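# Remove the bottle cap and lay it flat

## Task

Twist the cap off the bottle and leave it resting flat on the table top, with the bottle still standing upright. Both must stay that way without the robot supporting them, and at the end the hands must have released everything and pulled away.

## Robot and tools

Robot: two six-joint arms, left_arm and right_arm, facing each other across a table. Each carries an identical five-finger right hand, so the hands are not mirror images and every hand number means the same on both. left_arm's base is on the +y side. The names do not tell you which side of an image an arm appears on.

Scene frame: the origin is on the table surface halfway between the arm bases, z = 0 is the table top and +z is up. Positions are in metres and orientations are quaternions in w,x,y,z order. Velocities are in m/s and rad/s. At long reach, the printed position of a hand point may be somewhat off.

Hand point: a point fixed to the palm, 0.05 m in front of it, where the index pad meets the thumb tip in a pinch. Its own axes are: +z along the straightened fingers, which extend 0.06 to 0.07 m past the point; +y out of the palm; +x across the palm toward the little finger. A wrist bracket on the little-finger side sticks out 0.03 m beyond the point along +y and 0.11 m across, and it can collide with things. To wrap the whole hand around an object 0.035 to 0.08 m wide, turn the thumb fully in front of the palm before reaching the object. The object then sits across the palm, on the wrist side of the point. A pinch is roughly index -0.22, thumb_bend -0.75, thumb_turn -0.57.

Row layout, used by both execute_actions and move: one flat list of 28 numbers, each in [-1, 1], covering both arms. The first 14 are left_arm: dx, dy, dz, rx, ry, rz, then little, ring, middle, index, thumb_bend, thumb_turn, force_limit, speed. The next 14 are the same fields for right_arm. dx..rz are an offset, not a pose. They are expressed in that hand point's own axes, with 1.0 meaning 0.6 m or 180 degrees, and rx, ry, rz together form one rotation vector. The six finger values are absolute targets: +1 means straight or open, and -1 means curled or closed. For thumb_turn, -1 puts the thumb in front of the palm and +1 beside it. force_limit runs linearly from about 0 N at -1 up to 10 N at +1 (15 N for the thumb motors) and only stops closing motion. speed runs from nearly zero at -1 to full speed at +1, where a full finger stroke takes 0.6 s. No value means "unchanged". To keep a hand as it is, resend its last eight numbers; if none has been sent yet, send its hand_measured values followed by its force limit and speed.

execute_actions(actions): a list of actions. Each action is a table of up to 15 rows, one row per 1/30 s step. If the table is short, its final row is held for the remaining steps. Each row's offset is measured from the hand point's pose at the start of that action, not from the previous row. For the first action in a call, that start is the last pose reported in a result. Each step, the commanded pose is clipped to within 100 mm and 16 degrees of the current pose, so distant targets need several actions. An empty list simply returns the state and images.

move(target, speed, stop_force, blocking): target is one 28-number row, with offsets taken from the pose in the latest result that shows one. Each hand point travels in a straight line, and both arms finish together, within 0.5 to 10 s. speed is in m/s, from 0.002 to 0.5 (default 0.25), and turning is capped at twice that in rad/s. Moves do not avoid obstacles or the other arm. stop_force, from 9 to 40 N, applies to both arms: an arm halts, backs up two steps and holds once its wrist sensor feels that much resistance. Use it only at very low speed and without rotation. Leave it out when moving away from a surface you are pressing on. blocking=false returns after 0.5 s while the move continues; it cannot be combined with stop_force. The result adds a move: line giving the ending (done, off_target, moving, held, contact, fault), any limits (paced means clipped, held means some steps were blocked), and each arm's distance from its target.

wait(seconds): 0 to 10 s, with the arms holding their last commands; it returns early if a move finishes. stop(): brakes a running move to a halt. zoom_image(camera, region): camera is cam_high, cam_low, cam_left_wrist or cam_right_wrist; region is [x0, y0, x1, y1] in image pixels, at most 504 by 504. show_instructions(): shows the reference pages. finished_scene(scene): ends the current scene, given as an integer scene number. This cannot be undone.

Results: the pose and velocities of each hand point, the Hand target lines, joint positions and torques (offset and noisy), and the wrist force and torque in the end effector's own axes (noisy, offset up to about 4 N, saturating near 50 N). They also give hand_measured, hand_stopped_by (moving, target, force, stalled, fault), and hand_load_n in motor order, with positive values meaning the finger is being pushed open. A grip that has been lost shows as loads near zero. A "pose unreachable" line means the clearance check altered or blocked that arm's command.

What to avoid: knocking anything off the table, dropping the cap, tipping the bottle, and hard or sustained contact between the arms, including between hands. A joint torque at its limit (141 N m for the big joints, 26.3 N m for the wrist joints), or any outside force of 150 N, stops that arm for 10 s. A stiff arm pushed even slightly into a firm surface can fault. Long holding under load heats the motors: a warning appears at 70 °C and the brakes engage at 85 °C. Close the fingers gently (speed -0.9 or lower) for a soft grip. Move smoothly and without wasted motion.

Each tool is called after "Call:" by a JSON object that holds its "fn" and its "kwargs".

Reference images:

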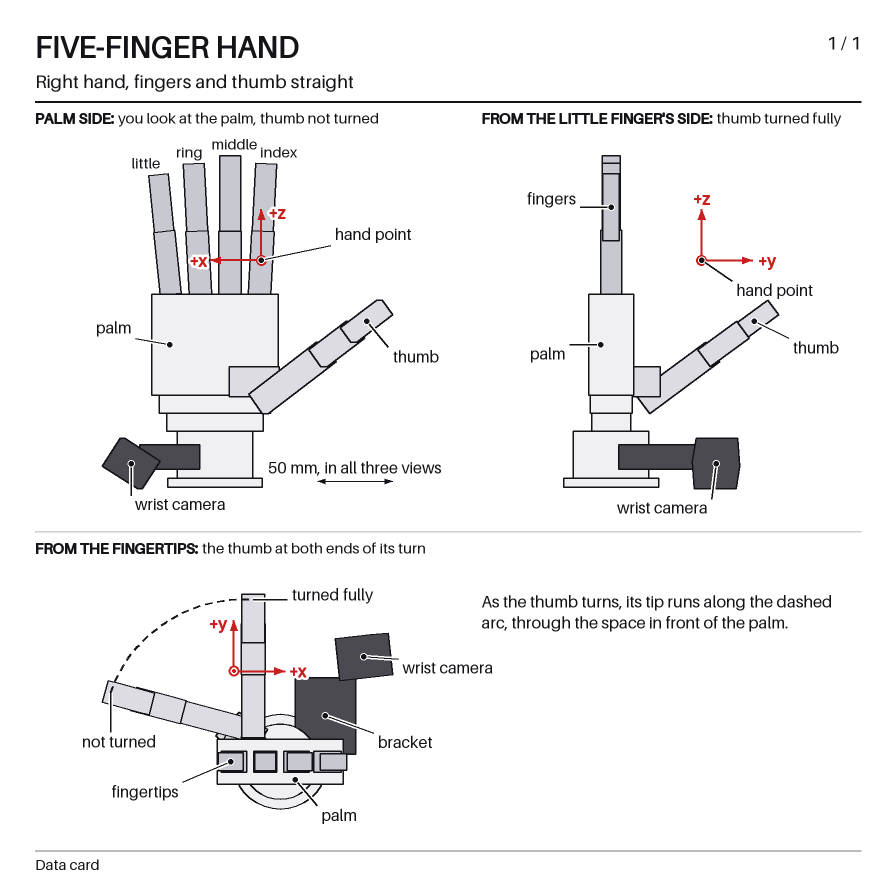

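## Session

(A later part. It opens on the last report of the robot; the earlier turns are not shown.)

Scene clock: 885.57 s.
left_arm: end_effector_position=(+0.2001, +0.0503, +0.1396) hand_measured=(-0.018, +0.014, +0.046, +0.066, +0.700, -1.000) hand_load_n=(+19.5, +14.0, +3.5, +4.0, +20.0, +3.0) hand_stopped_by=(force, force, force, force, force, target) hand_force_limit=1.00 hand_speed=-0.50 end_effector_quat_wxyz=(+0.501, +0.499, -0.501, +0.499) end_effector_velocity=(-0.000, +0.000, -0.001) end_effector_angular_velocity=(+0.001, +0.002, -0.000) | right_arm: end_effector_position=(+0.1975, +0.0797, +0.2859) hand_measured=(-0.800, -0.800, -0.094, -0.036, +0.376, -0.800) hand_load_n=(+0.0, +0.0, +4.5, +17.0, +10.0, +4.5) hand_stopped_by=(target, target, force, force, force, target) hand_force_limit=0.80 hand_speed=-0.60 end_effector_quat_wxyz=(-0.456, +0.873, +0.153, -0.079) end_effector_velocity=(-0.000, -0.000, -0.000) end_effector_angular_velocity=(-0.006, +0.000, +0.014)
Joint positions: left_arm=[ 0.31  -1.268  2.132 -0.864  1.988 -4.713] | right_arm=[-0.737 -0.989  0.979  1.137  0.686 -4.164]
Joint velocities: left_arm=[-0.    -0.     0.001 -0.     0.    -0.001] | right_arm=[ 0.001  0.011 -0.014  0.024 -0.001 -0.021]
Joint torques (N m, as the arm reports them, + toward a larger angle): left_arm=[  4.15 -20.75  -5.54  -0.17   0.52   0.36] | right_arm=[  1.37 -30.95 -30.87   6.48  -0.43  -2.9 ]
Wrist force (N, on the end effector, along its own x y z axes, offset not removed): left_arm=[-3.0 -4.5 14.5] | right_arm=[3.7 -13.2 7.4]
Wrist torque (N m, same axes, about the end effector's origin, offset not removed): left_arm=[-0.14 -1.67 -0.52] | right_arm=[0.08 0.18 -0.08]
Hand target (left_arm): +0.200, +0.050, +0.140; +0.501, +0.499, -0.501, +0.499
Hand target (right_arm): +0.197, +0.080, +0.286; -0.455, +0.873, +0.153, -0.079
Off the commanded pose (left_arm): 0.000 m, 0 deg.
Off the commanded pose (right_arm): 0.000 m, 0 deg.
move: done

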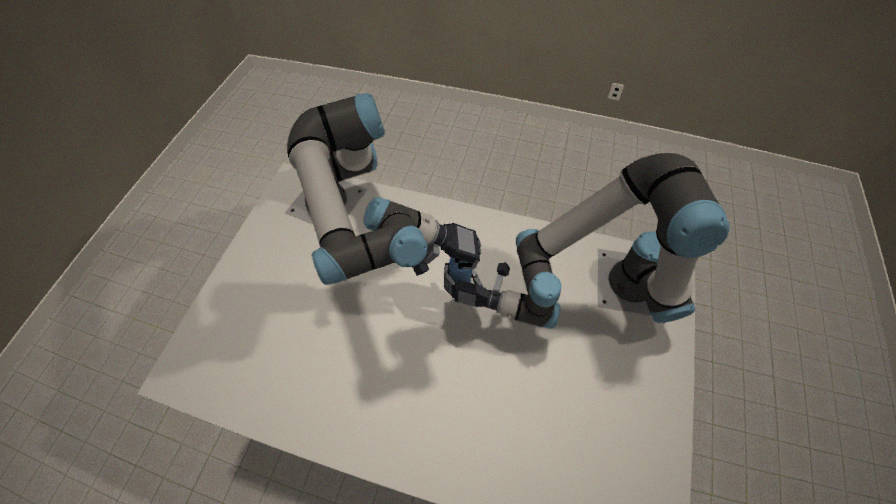

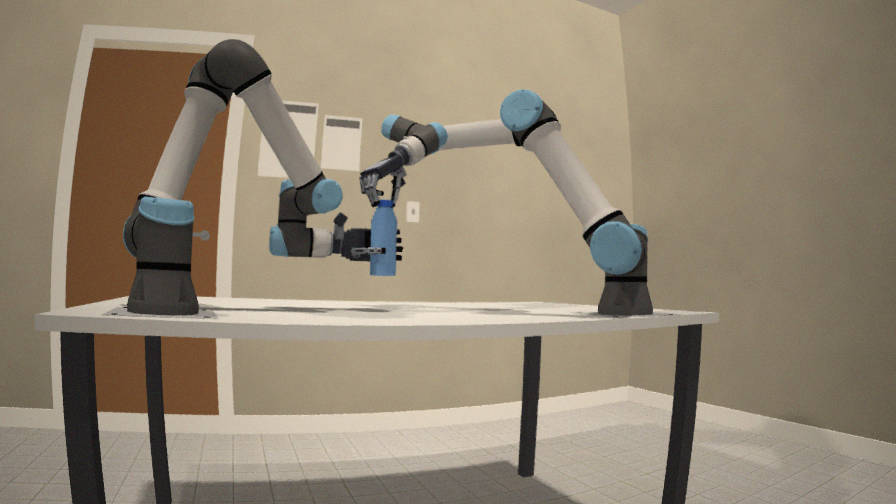

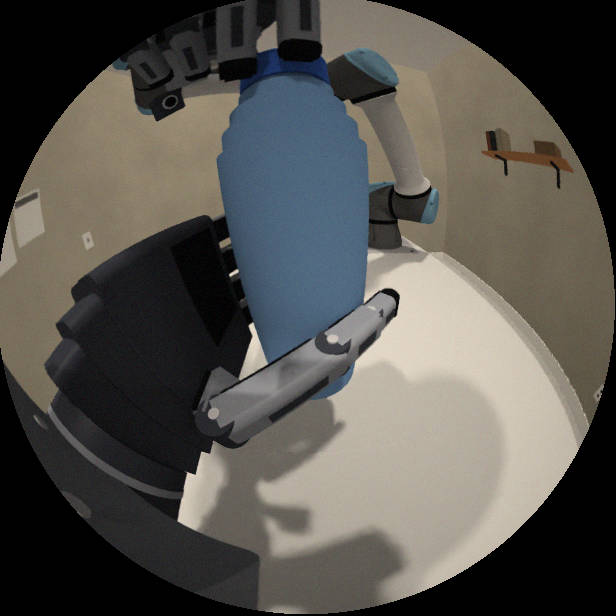

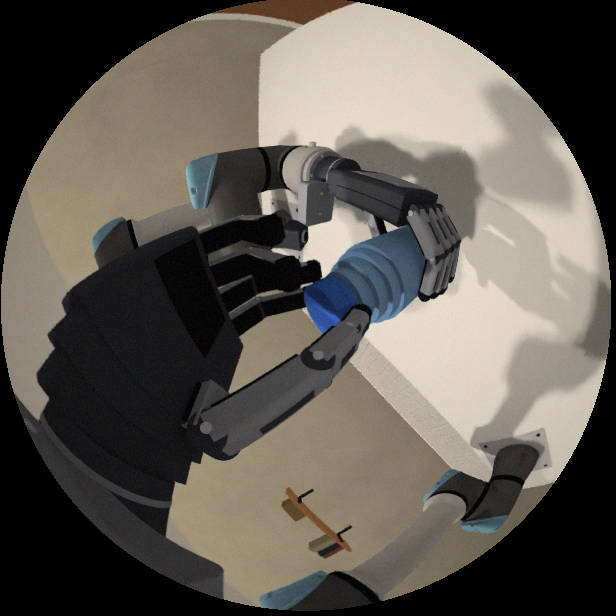

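Call:
{"fn": "move", "kwargs": {"target": [0,0,0,0,0,0,-0.98,-0.98,-0.97,-0.98,-0.98,-1,1.0,-0.5, -0.00542,-0.00467,0.00433,0,-0.1365,-0.0956,-0.8,-0.8,-0.6,-0.6,-0.6,-0.8,0.8,-0.6], "speed": 0.25}}

Call:
{"fn": "zoom_image", "kwargs": {"camera": "cam_low", "region": [330, 130, 450, 250]}}

Scene clock: 916.53 s.
left_arm: end_effector_position=(+0.2001, +0.0503, +0.1396) hand_measured=(-0.018, +0.014, +0.046, +0.066, +0.700, -1.000) hand_load_n=(+6.5, +5.5, +2.5, +7.5, +19.5, +11.5) hand_stopped_by=(force, force, force, force, force, target) hand_force_limit=1.00 hand_speed=-0.50 end_effector_quat_wxyz=(+0.501, +0.499, -0.501, +0.499) end_effector_velocity=(+0.000, -0.000, +0.000) end_effector_angular_velocity=(-0.001, -0.001, -0.000) | right_arm: end_effector_position=(+0.1931, +0.0821, +0.2865) hand_measured=(-0.800, -0.800, -0.096, -0.036, +0.376, -0.800) hand_load_n=(+0.0, +0.0, +1.5, +11.5, +14.5, +3.5) hand_stopped_by=(target, target, force, force, force, target) hand_force_limit=0.80 hand_speed=-0.60 end_effector_quat_wxyz=(-0.420, +0.804, +0.373, -0.193) end_effector_velocity=(+0.000, -0.000, -0.000) end_effector_angular_velocity=(-0.004, +0.002, +0.012)
Joint positions: left_arm=[ 0.31  -1.268  2.132 -0.864  1.988 -4.713] | right_arm=[-0.715 -0.675  0.602  1.87   0.628 -4.993]
Joint velocities: left_arm=[-0.     0.    -0.    -0.001  0.     0.   ] | right_arm=[ 0.001  0.01  -0.014  0.021  0.004 -0.017]
Joint torques (N m, as the arm reports them, + toward a larger angle): left_arm=[  3.72 -16.85 -12.04   0.76   0.63   0.35] | right_arm=[  9.92 -41.87 -33.58   5.2   -0.99  -2.72]
Wrist force (N, on the end effector, along its own x y z axes, offset not removed): left_arm=[3.1 1.2 -2.3] | right_arm=[-4.3 1.4 -6.0]
Wrist torque (N m, same axes, about the end effector's origin, offset not removed): left_arm=[-0.10 -0.06 0.26] | right_arm=[-0.38 0.65 -0.23]
Hand target (left_arm): +0.200, +0.050, +0.140; +0.501, +0.499, -0.501, +0.499
Hand target (right_arm): +0.193, +0.082, +0.287; -0.420, +0.804, +0.374, -0.193
Off the commanded pose (left_arm): 0.000 m, 0 deg.
Off the commanded pose (right_arm): 0.000 m, 0 deg.
move: done

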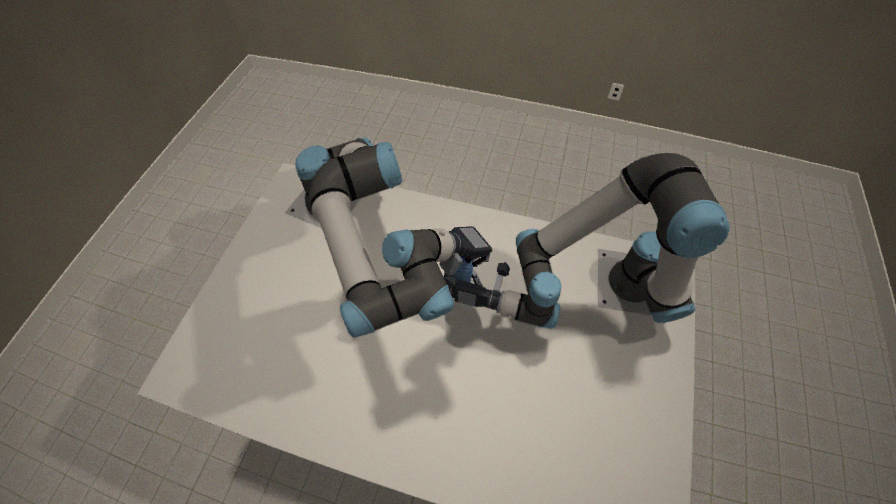

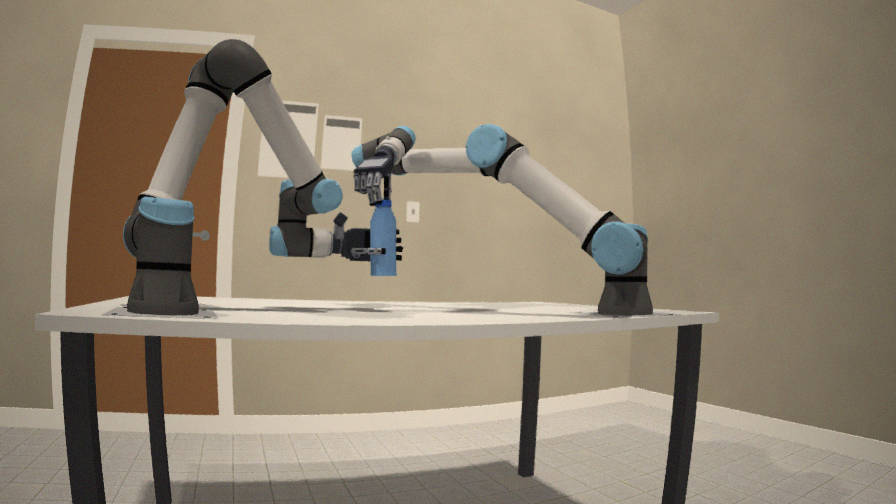

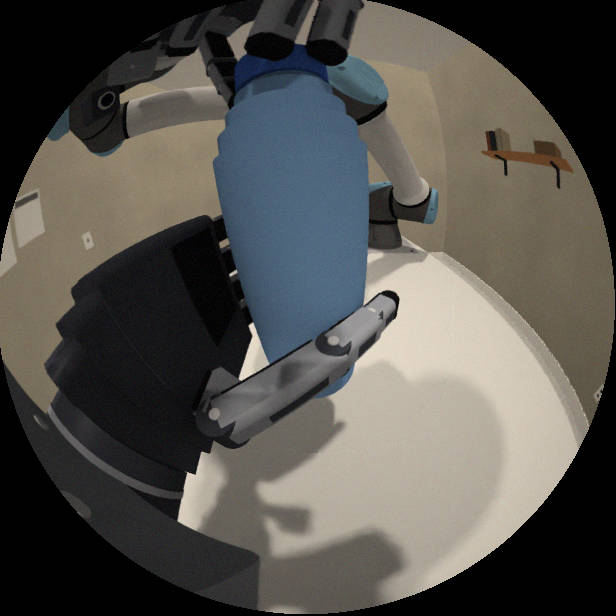

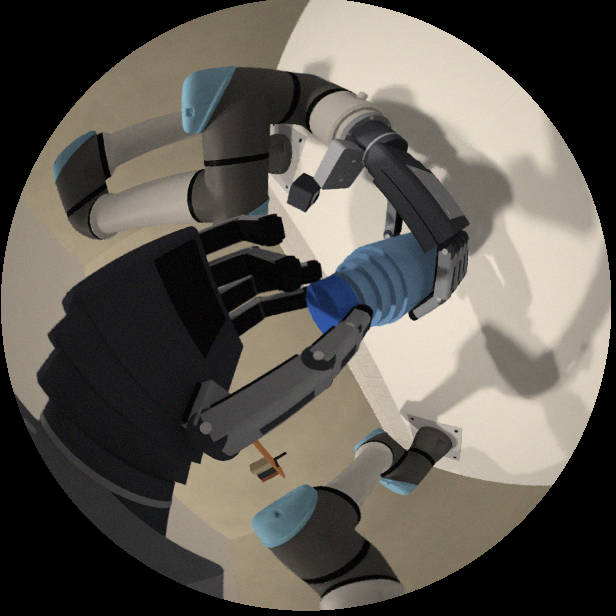

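Region (330, 130, 450, 250) of cam_low's 896x504 image, scaled by 4.200, with more detail than that image has.

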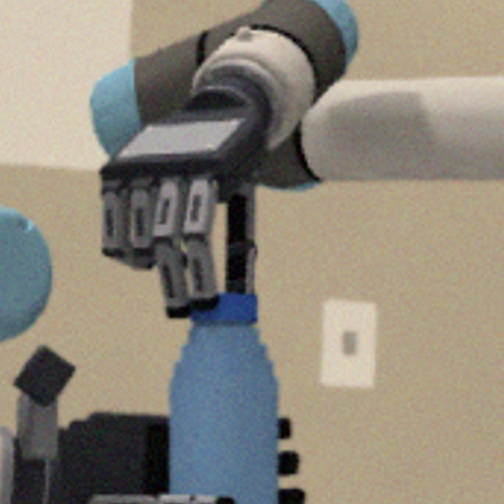

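Call:
{"fn": "move", "kwargs": {"target": [0,0,0,0,0,0,-0.98,-0.98,-0.97,-0.98,-0.98,-1,1.0,-0.5, 0,-0.0410,-0.0287,0,0,0,-0.8,-0.8,0.25,0.25,0.7,-0.8,0.8,1.0], "speed": 0.08}}

Call:
{"fn": "move", "kwargs": {"target": [0,0.0667,0.1167,0,0,0,-0.98,-0.98,-0.97,-0.98,-0.98,-1,1.0,-0.5, -0.1160,0.0325,-0.0465,0,0.7282,0.5099,-0.8,-0.8,0.25,0.25,0.7,-0.8,0.8,1.0], "speed": 0.4}}

Call:
{"fn": "zoom_image", "kwargs": {"camera": "cam_low", "region": [350, 130, 470, 250]}}

Call:
{"fn": "zoom_image", "kwargs": {"camera": "cam_left_wrist", "region": [130, 0, 430, 200]}}

Scene clock: 967.77 s.
left_arm: end_effector_position=(+0.2001, +0.0503, +0.1395) hand_measured=(-0.018, +0.012, +0.046, +0.066, +0.700, -1.000) hand_load_n=(+8.5, +7.0, +3.0, +7.5, +19.0, +10.0) hand_stopped_by=(force, force, force, force, force, target) hand_force_limit=1.00 hand_speed=-0.50 end_effector_quat_wxyz=(+0.501, +0.499, -0.501, +0.499) end_effector_velocity=(-0.000, -0.001, +0.001) end_effector_angular_velocity=(-0.002, +0.001, -0.001) | right_arm: end_effector_position=(+0.1931, +0.0820, +0.3163) hand_measured=(-0.800, -0.800, +0.250, +0.250, +0.700, -0.800) hand_load_n=(+0.0, +0.0, +0.0, +0.0, +0.0, +0.0) hand_stopped_by=(target, target, target, target, target, target) hand_force_limit=0.80 hand_speed=1.00 end_effector_quat_wxyz=(-0.420, +0.804, +0.373, -0.193) end_effector_velocity=(+0.000, +0.000, +0.003) end_effector_angular_velocity=(-0.003, +0.001, -0.001)
Joint positions: left_arm=[ 0.31  -1.268  2.132 -0.864  1.988 -4.713] | right_arm=[-0.716 -0.66   0.497  1.959  0.628 -4.992]
Joint velocities: left_arm=[-0.001  0.    -0.001 -0.001  0.    -0.002] | right_arm=[ 0.     0.005 -0.016  0.012  0.001  0.002]
Joint torques (N m, as the arm reports them, + toward a larger angle): left_arm=[  4.1  -24.03 -16.23  -0.88   0.51   0.23] | right_arm=[  5.6  -38.74 -31.28   5.55   0.3   -1.5 ]
Wrist force (N, on the end effector, along its own x y z axes, offset not removed): left_arm=[-1.1 1.0 -0.1] | right_arm=[-1.3 -2.9 -0.7]
Wrist torque (N m, same axes, about the end effector's origin, offset not removed): left_arm=[0.24 0.02 0.20] | right_arm=[-0.43 0.22 -0.16]
Hand target (left_arm): +0.200, +0.050, +0.140; +0.501, +0.499, -0.501, +0.499
Hand target (right_arm): +0.193, +0.082, +0.317; -0.420, +0.804, +0.373, -0.193
Off the commanded pose (left_arm): 0.000 m, 0 deg.
Off the commanded pose (right_arm): 0.000 m, 0 deg.
move: done

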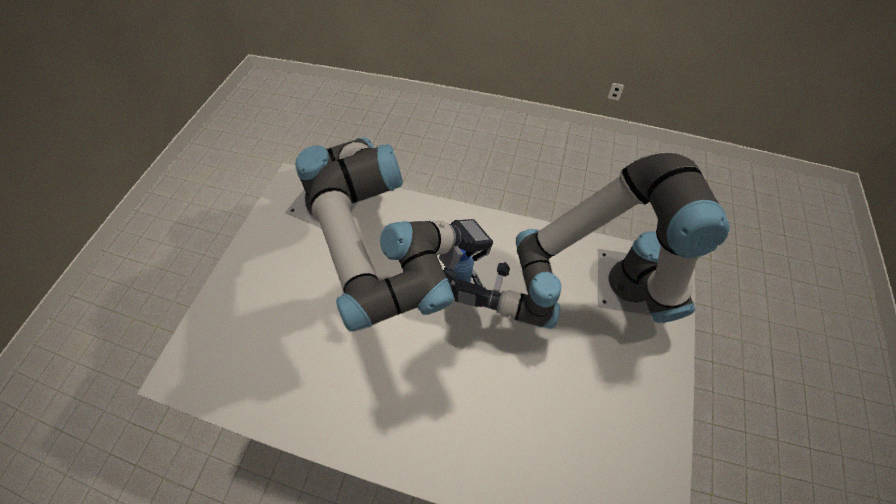

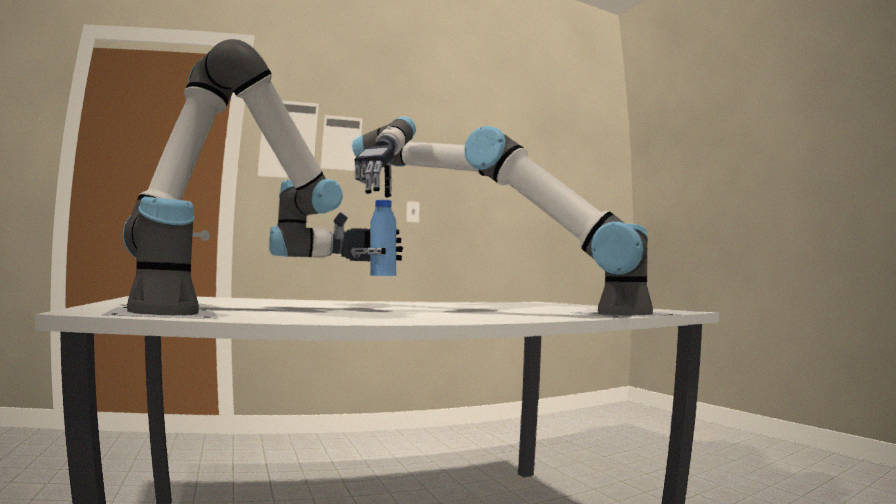

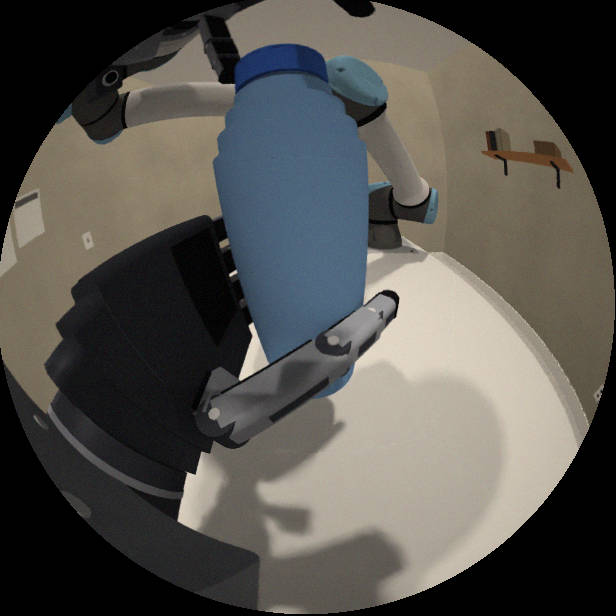

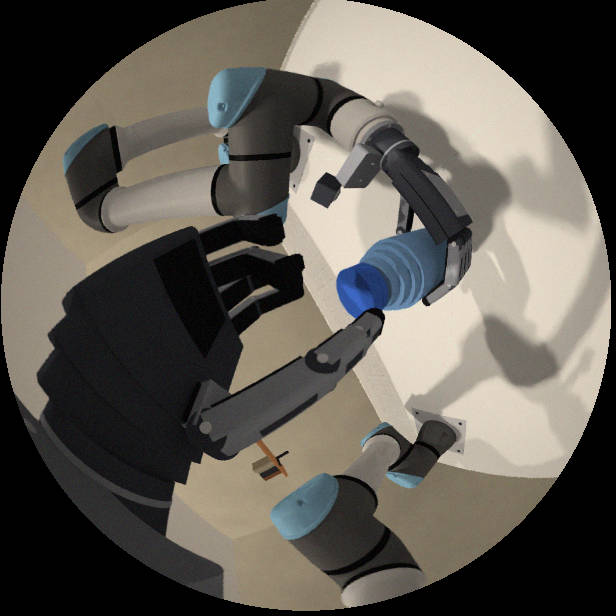

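Scene clock: 971.67 s.
left_arm: end_effector_position=(+0.1599, -0.0194, +0.1395) hand_measured=(-0.018, +0.012, +0.046, +0.066, +0.700, -1.000) hand_load_n=(+8.5, +7.0, +3.0, +7.5, +19.0, +10.0) hand_stopped_by=(force, force, force, force, force, target) hand_force_limit=1.00 hand_speed=-0.50 end_effector_quat_wxyz=(+0.501, +0.499, -0.501, +0.499) end_effector_velocity=(-0.001, -0.002, +0.000) end_effector_angular_velocity=(-0.000, -0.001, -0.001) | right_arm: end_effector_position=(+0.1754, +0.0097, +0.3171) hand_measured=(-0.800, -0.800, +0.250, +0.250, +0.700, -0.800) hand_load_n=(+0.0, +0.0, +0.0, +0.0, +0.0, +0.0) hand_stopped_by=(target, target, target, target, target, target) hand_force_limit=0.80 hand_speed=1.00 end_effector_quat_wxyz=(+0.295, -0.539, +0.700, -0.363) end_effector_velocity=(-0.000, -0.001, -0.001) end_effector_angular_velocity=(-0.003, +0.001, +0.000)
Joint positions: left_arm=[ 0.156 -1.211  2.044 -0.834  1.834 -4.713] | right_arm=[-0.19  -1.023  1.03   1.405  2.536 -1.738]
Joint velocities: left_arm=[-0.004  0.002 -0.003  0.001 -0.003  0.001] | right_arm=[ 0.     0.     0.003 -0.     0.     0.   ]
Joint torques (N m, as the arm reports them, + toward a larger angle): left_arm=[-11.13 -22.08 -25.35   0.03  -1.95   2.33] | right_arm=[  1.21 -46.1   -7.58  -0.01   0.92  -1.8 ]
Wrist force (N, on the end effector, along its own x y z axes, offset not removed): left_arm=[-4.4 0.2 0.1] | right_arm=[-0.7 -4.2 -0.2]
Wrist torque (N m, same axes, about the end effector's origin, offset not removed): left_arm=[0.03 0.56 -0.07] | right_arm=[-0.56 0.17 -0.32]
Hand target (left_arm): +0.160, -0.020, +0.139; +0.501, +0.499, -0.501, +0.499
Hand target (right_arm): +0.175, +0.010, +0.317; +0.295, -0.539, +0.700, -0.363
Off the commanded pose (left_arm): 0.000 m, 0 deg.
Off the commanded pose (right_arm): 0.003 m, 6 deg.
move: held (right_arm); limits=held; held on 6 of 117 steps (right_arm), including the last (right_arm)
pose unreachable (right arm): on one or more control steps of this call, first in action 0 (counted from 0), this arm could not follow its commanded pose, so it was not sent that pose on those steps. On the call's last step it was still not sent that pose. It may still have moved: this result reports where it is.
cause: the commanded pose would bring two parts of the arm too close to each other (joints 4 (wrist 1) to 6 (wrist 3) lie between them).

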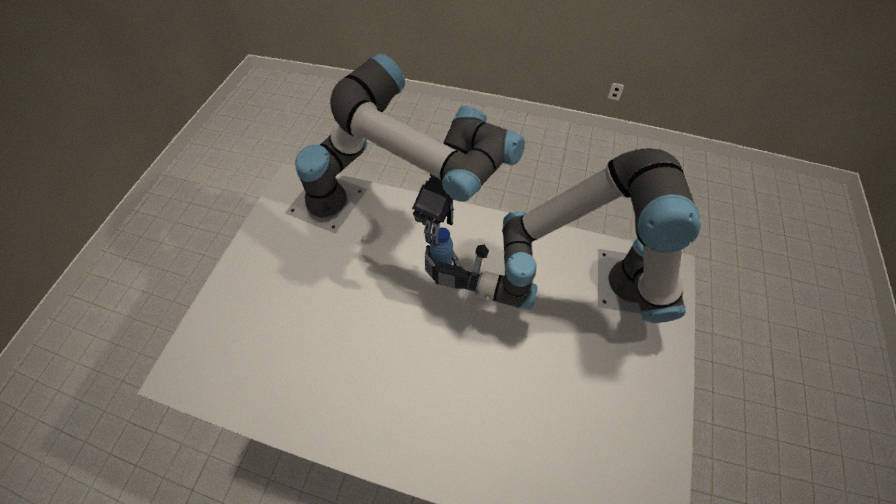

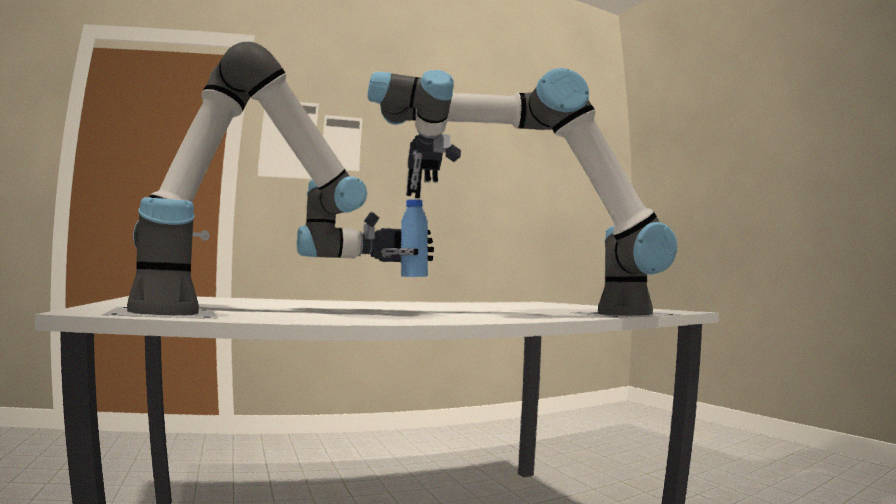

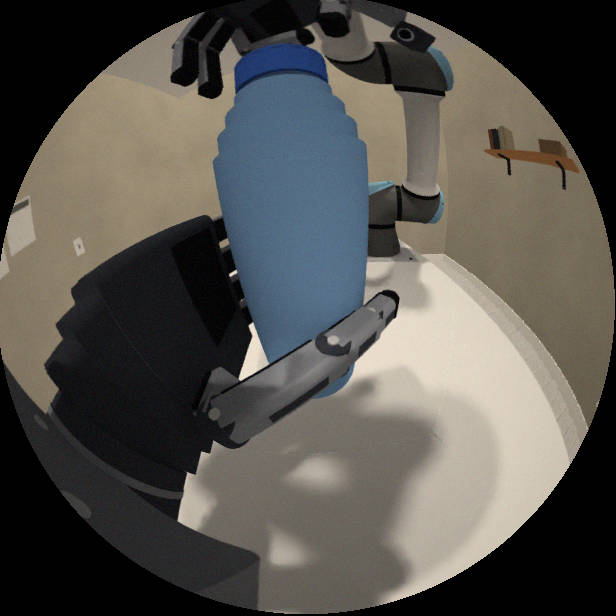

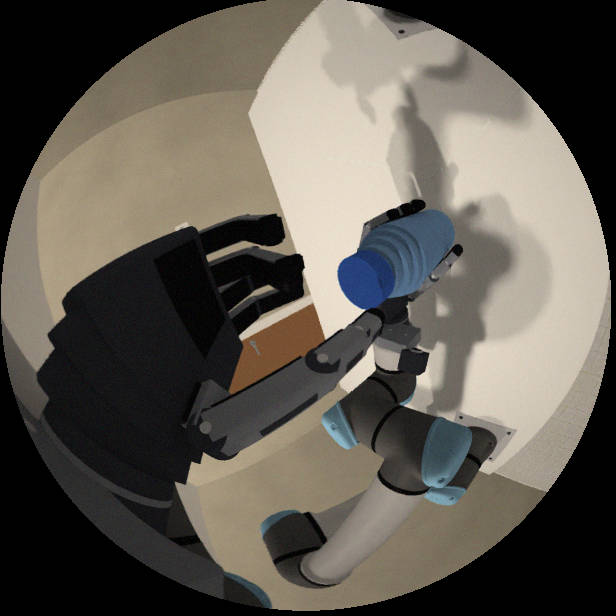

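Region (350, 130, 470, 250) of cam_low's 896x504 image, scaled by 4.200, with more detail than that image has.

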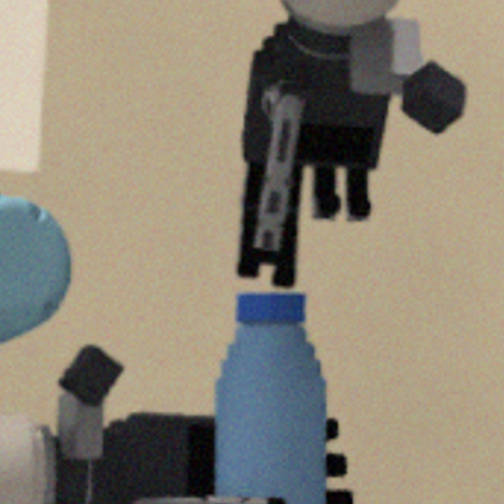

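Region (130, 0, 430, 200) of cam_left_wrist's 616x616 image, scaled by 1.680, with more detail than that image has.

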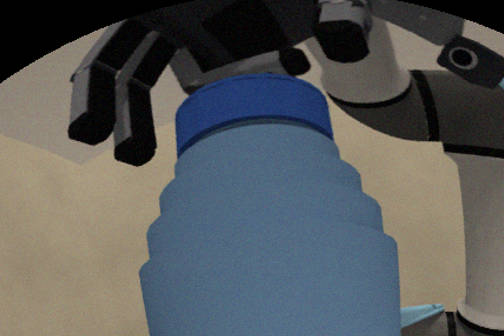

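Call:
{"fn": "move", "kwargs": {"target": [0,0,0,0,0,0,-0.98,-0.98,-0.97,-0.98,-0.98,-1,1.0,-0.5, 0.0064,0.0477,0.0261,-0.0050,-0.0152,-0.0183,-0.8,-0.8,0.25,0.25,0.7,-0.8,0.8,1.0], "speed": 0.05, "stop_force": 9}}

Call:
{"fn": "zoom_image", "kwargs": {"camera": "cam_low", "region": [350, 130, 470, 250]}}

Call:
{"fn": "zoom_image", "kwargs": {"camera": "cam_left_wrist", "region": [130, 0, 430, 200]}}

Scene clock: 1014.67 s.
left_arm: end_effector_position=(+0.1599, -0.0194, +0.1395) hand_measured=(-0.018, +0.012, +0.046, +0.066, +0.700, -1.000) hand_load_n=(+8.5, +7.0, +3.0, +7.5, +19.0, +10.0) hand_stopped_by=(force, force, force, force, force, target) hand_force_limit=1.00 hand_speed=-0.50 end_effector_quat_wxyz=(+0.501, +0.499, -0.501, +0.499) end_effector_velocity=(+0.000, -0.000, +0.001) end_effector_angular_velocity=(-0.002, +0.000, +0.001) | right_arm: end_effector_position=(+0.1716, +0.0074, +0.2848) hand_measured=(-0.800, -0.800, +0.250, +0.250, +0.700, -0.800) hand_load_n=(+0.0, +0.0, +0.0, +0.0, +0.0, +0.0) hand_stopped_by=(target, target, target, target, target, target) hand_force_limit=0.80 hand_speed=1.00 end_effector_quat_wxyz=(+0.297, -0.570, +0.680, -0.353) end_effector_velocity=(-0.000, -0.000, -0.002) end_effector_angular_velocity=(+0.001, +0.001, +0.006)
Joint positions: left_arm=[ 0.156 -1.211  2.044 -0.833  1.834 -4.713] | right_arm=[-0.197 -1.057  1.136  1.25   2.509 -1.866]
Joint velocities: left_arm=[ 0.001  0.    -0.001 -0.001 -0.    -0.001] | right_arm=[-0.001 -0.004  0.008 -0.013 -0.003 -0.011]
Joint torques (N m, as the arm reports them, + toward a larger angle): left_arm=[ 12.58 -34.13  -9.2   -3.65   2.03   2.09] | right_arm=[ -4.05 -50.28  -7.46  -0.42  -0.2   -2.41]
Wrist force (N, on the end effector, along its own x y z axes, offset not removed): left_arm=[-2.0 2.7 -1.2] | right_arm=[0.4 -3.2 -3.8]
Wrist torque (N m, same axes, about the end effector's origin, offset not removed): left_arm=[0.44 0.35 -0.10] | right_arm=[-0.20 0.34 -0.17]
Hand target (left_arm): +0.160, -0.019, +0.139; +0.501, +0.499, -0.501, +0.499
Hand target (right_arm): +0.172, +0.007, +0.285; +0.297, -0.570, +0.680, -0.353
Off the commanded pose (left_arm): 0.000 m, 0 deg.
Off the commanded pose (right_arm): 0.000 m, 0 deg.
move: done

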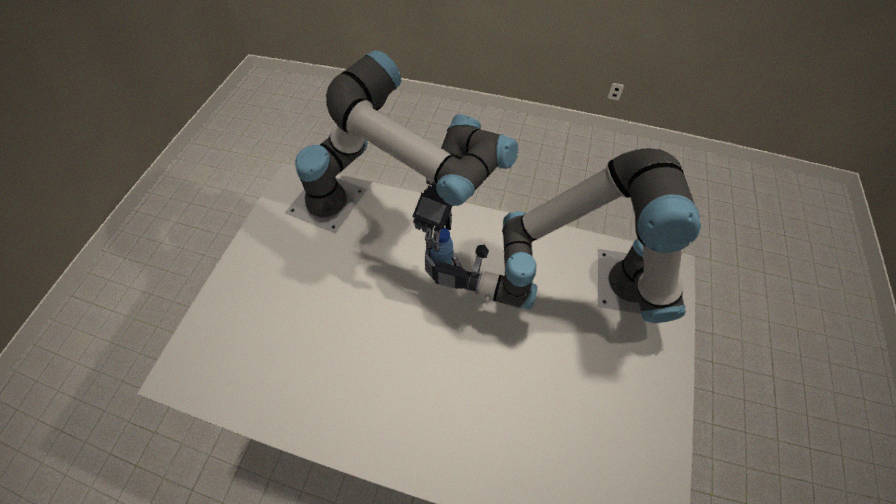

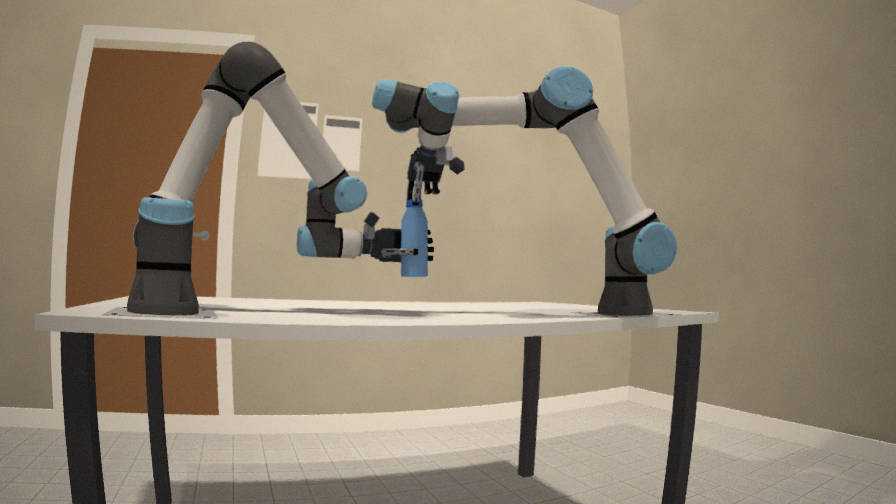

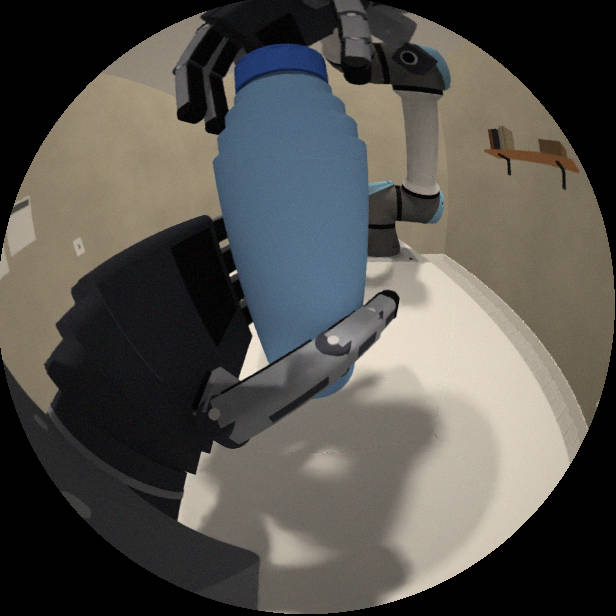

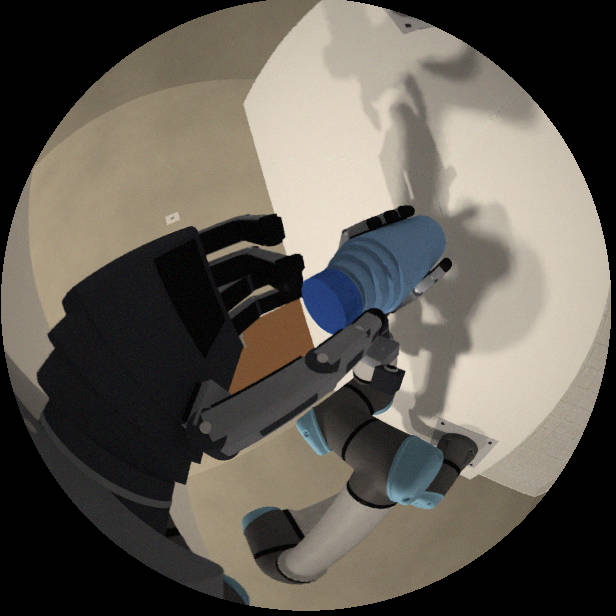

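Region (350, 130, 470, 250) of cam_low's 896x504 image, scaled by 4.200, with more detail than that image has.

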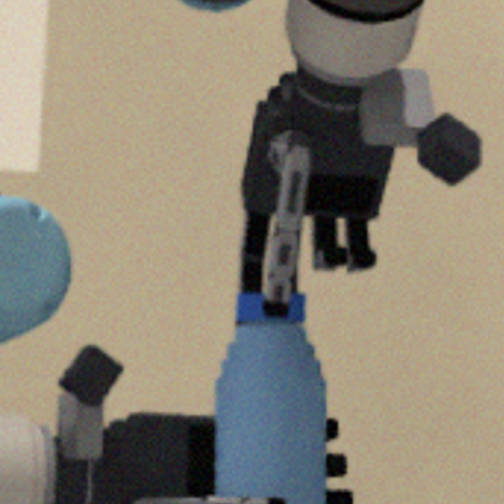

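Region (130, 0, 430, 200) of cam_left_wrist's 616x616 image, scaled by 1.680, with more detail than that image has.

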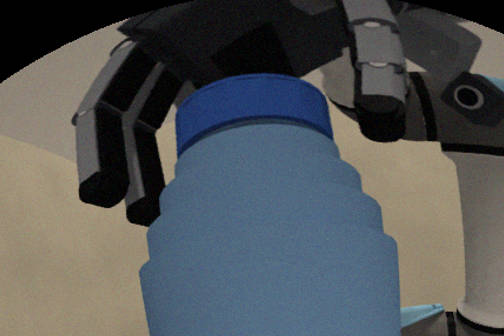

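Call:
{"fn": "move", "kwargs": {"target": [0,0,0,0,0,0,-0.98,-0.98,-0.97,-0.98,-0.98,-1,1.0,-0.5, 0,0.0020,0.0014,0,0,0,-0.8,-0.8,-0.6,-0.6,-0.6,-0.8,0.9,-0.7], "speed": 0.03}}

Call:
{"fn": "zoom_image", "kwargs": {"camera": "cam_left_wrist", "region": [130, 0, 430, 200]}}

Call:
{"fn": "zoom_image", "kwargs": {"camera": "cam_low", "region": [350, 130, 470, 250]}}

Scene clock: 1032.07 s.
left_arm: end_effector_position=(+0.1598, -0.0194, +0.1395) hand_measured=(-0.018, +0.012, +0.046, +0.066, +0.700, -1.000) hand_load_n=(+5.0, +4.5, +2.5, +9.5, +17.5, +12.5) hand_stopped_by=(force, force, force, force, force, target) hand_force_limit=1.00 hand_speed=-0.50 end_effector_quat_wxyz=(+0.501, +0.499, -0.501, +0.499) end_effector_velocity=(+0.000, -0.000, +0.001) end_effector_angular_velocity=(-0.001, -0.001, +0.001) | right_arm: end_effector_position=(+0.1717, +0.0074, +0.2833) hand_measured=(-0.800, -0.800, -0.094, -0.094, +0.492, -0.800) hand_load_n=(+0.0, +0.0, +10.0, +10.5, +14.0, -1.0) hand_stopped_by=(target, target, force, force, force, target) hand_force_limit=0.90 hand_speed=-0.70 end_effector_quat_wxyz=(+0.297, -0.570, +0.680, -0.353) end_effector_velocity=(-0.000, -0.000, +0.000) end_effector_angular_velocity=(+0.001, -0.000, -0.000)
Joint positions: left_arm=[ 0.156 -1.211  2.044 -0.834  1.834 -4.713] | right_arm=[-0.197 -1.057  1.139  1.246  2.509 -1.866]
Joint velocities: left_arm=[ 0.001  0.    -0.001 -0.     0.     0.   ] | right_arm=[ 0.    -0.001  0.     0.     0.     0.001]
Joint torques (N m, as the arm reports them, + toward a larger angle): left_arm=[ 12.41 -30.77 -10.8   -0.48  -0.75   1.63] | right_arm=[  9.83 -29.62  -8.1   -1.1    0.89   2.5 ]
Wrist force (N, on the end effector, along its own x y z axes, offset not removed): left_arm=[-0.8 2.1 -4.1] | right_arm=[2.7 -5.7 -0.6]
Wrist torque (N m, same axes, about the end effector's origin, offset not removed): left_arm=[-0.05 0.68 0.60] | right_arm=[-0.47 0.20 -0.22]
Hand target (left_arm): +0.160, -0.019, +0.139; +0.501, +0.499, -0.501, +0.499
Hand target (right_arm): +0.172, +0.007, +0.283; +0.297, -0.570, +0.680, -0.353
Off the commanded pose (left_arm): 0.000 m, 0 deg.
Off the commanded pose (right_arm): 0.000 m, 0 deg.
move: done

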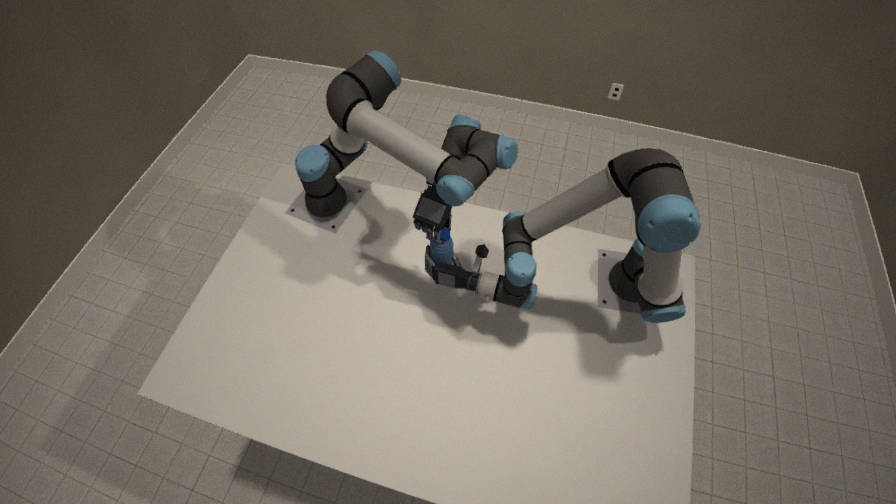

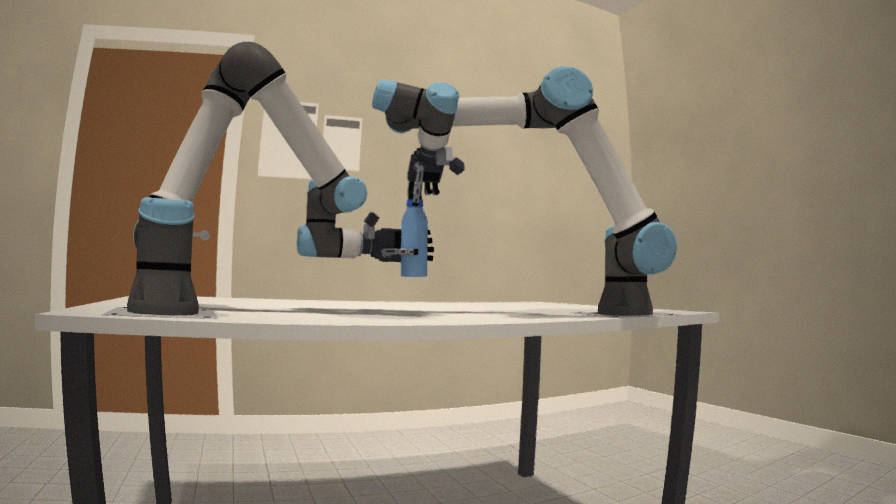

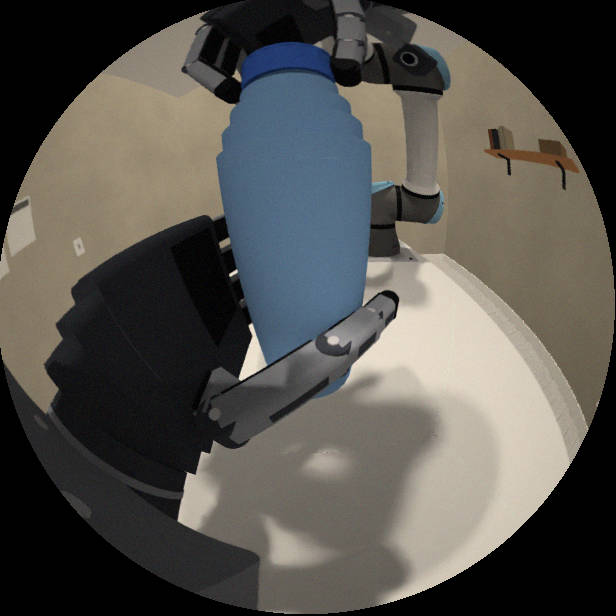

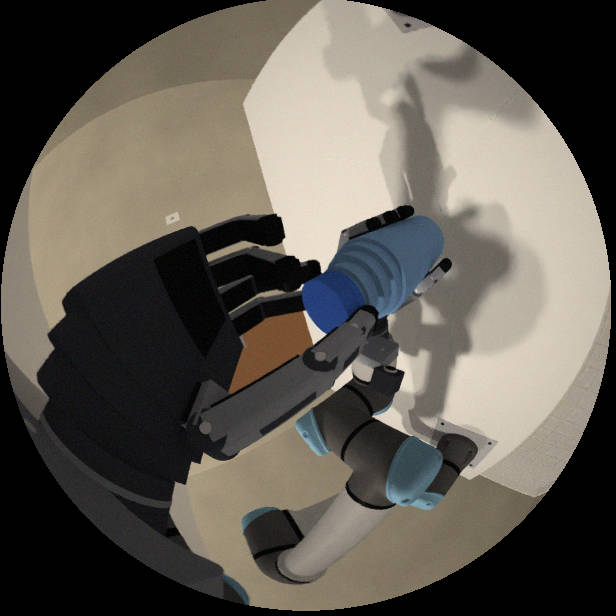

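Region (130, 0, 430, 200) of cam_left_wrist's 616x616 image, scaled by 1.680, with more detail than that image has.

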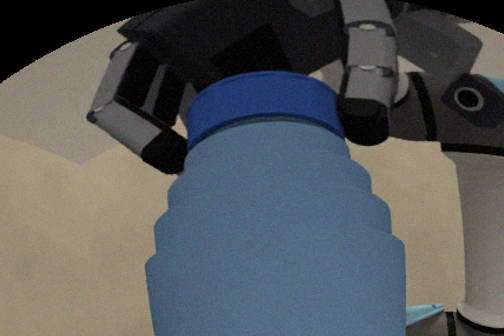

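Region (350, 130, 470, 250) of cam_low's 896x504 image, scaled by 4.200, with more detail than that image has.

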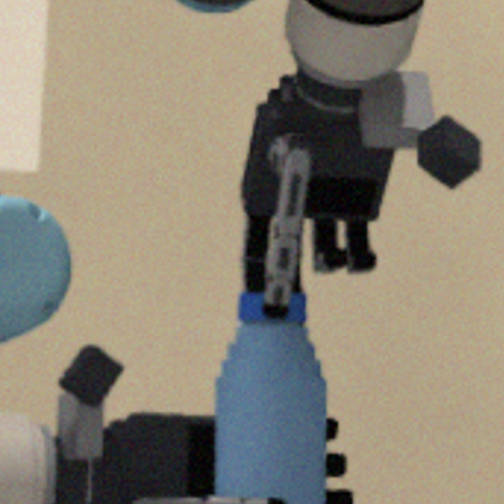

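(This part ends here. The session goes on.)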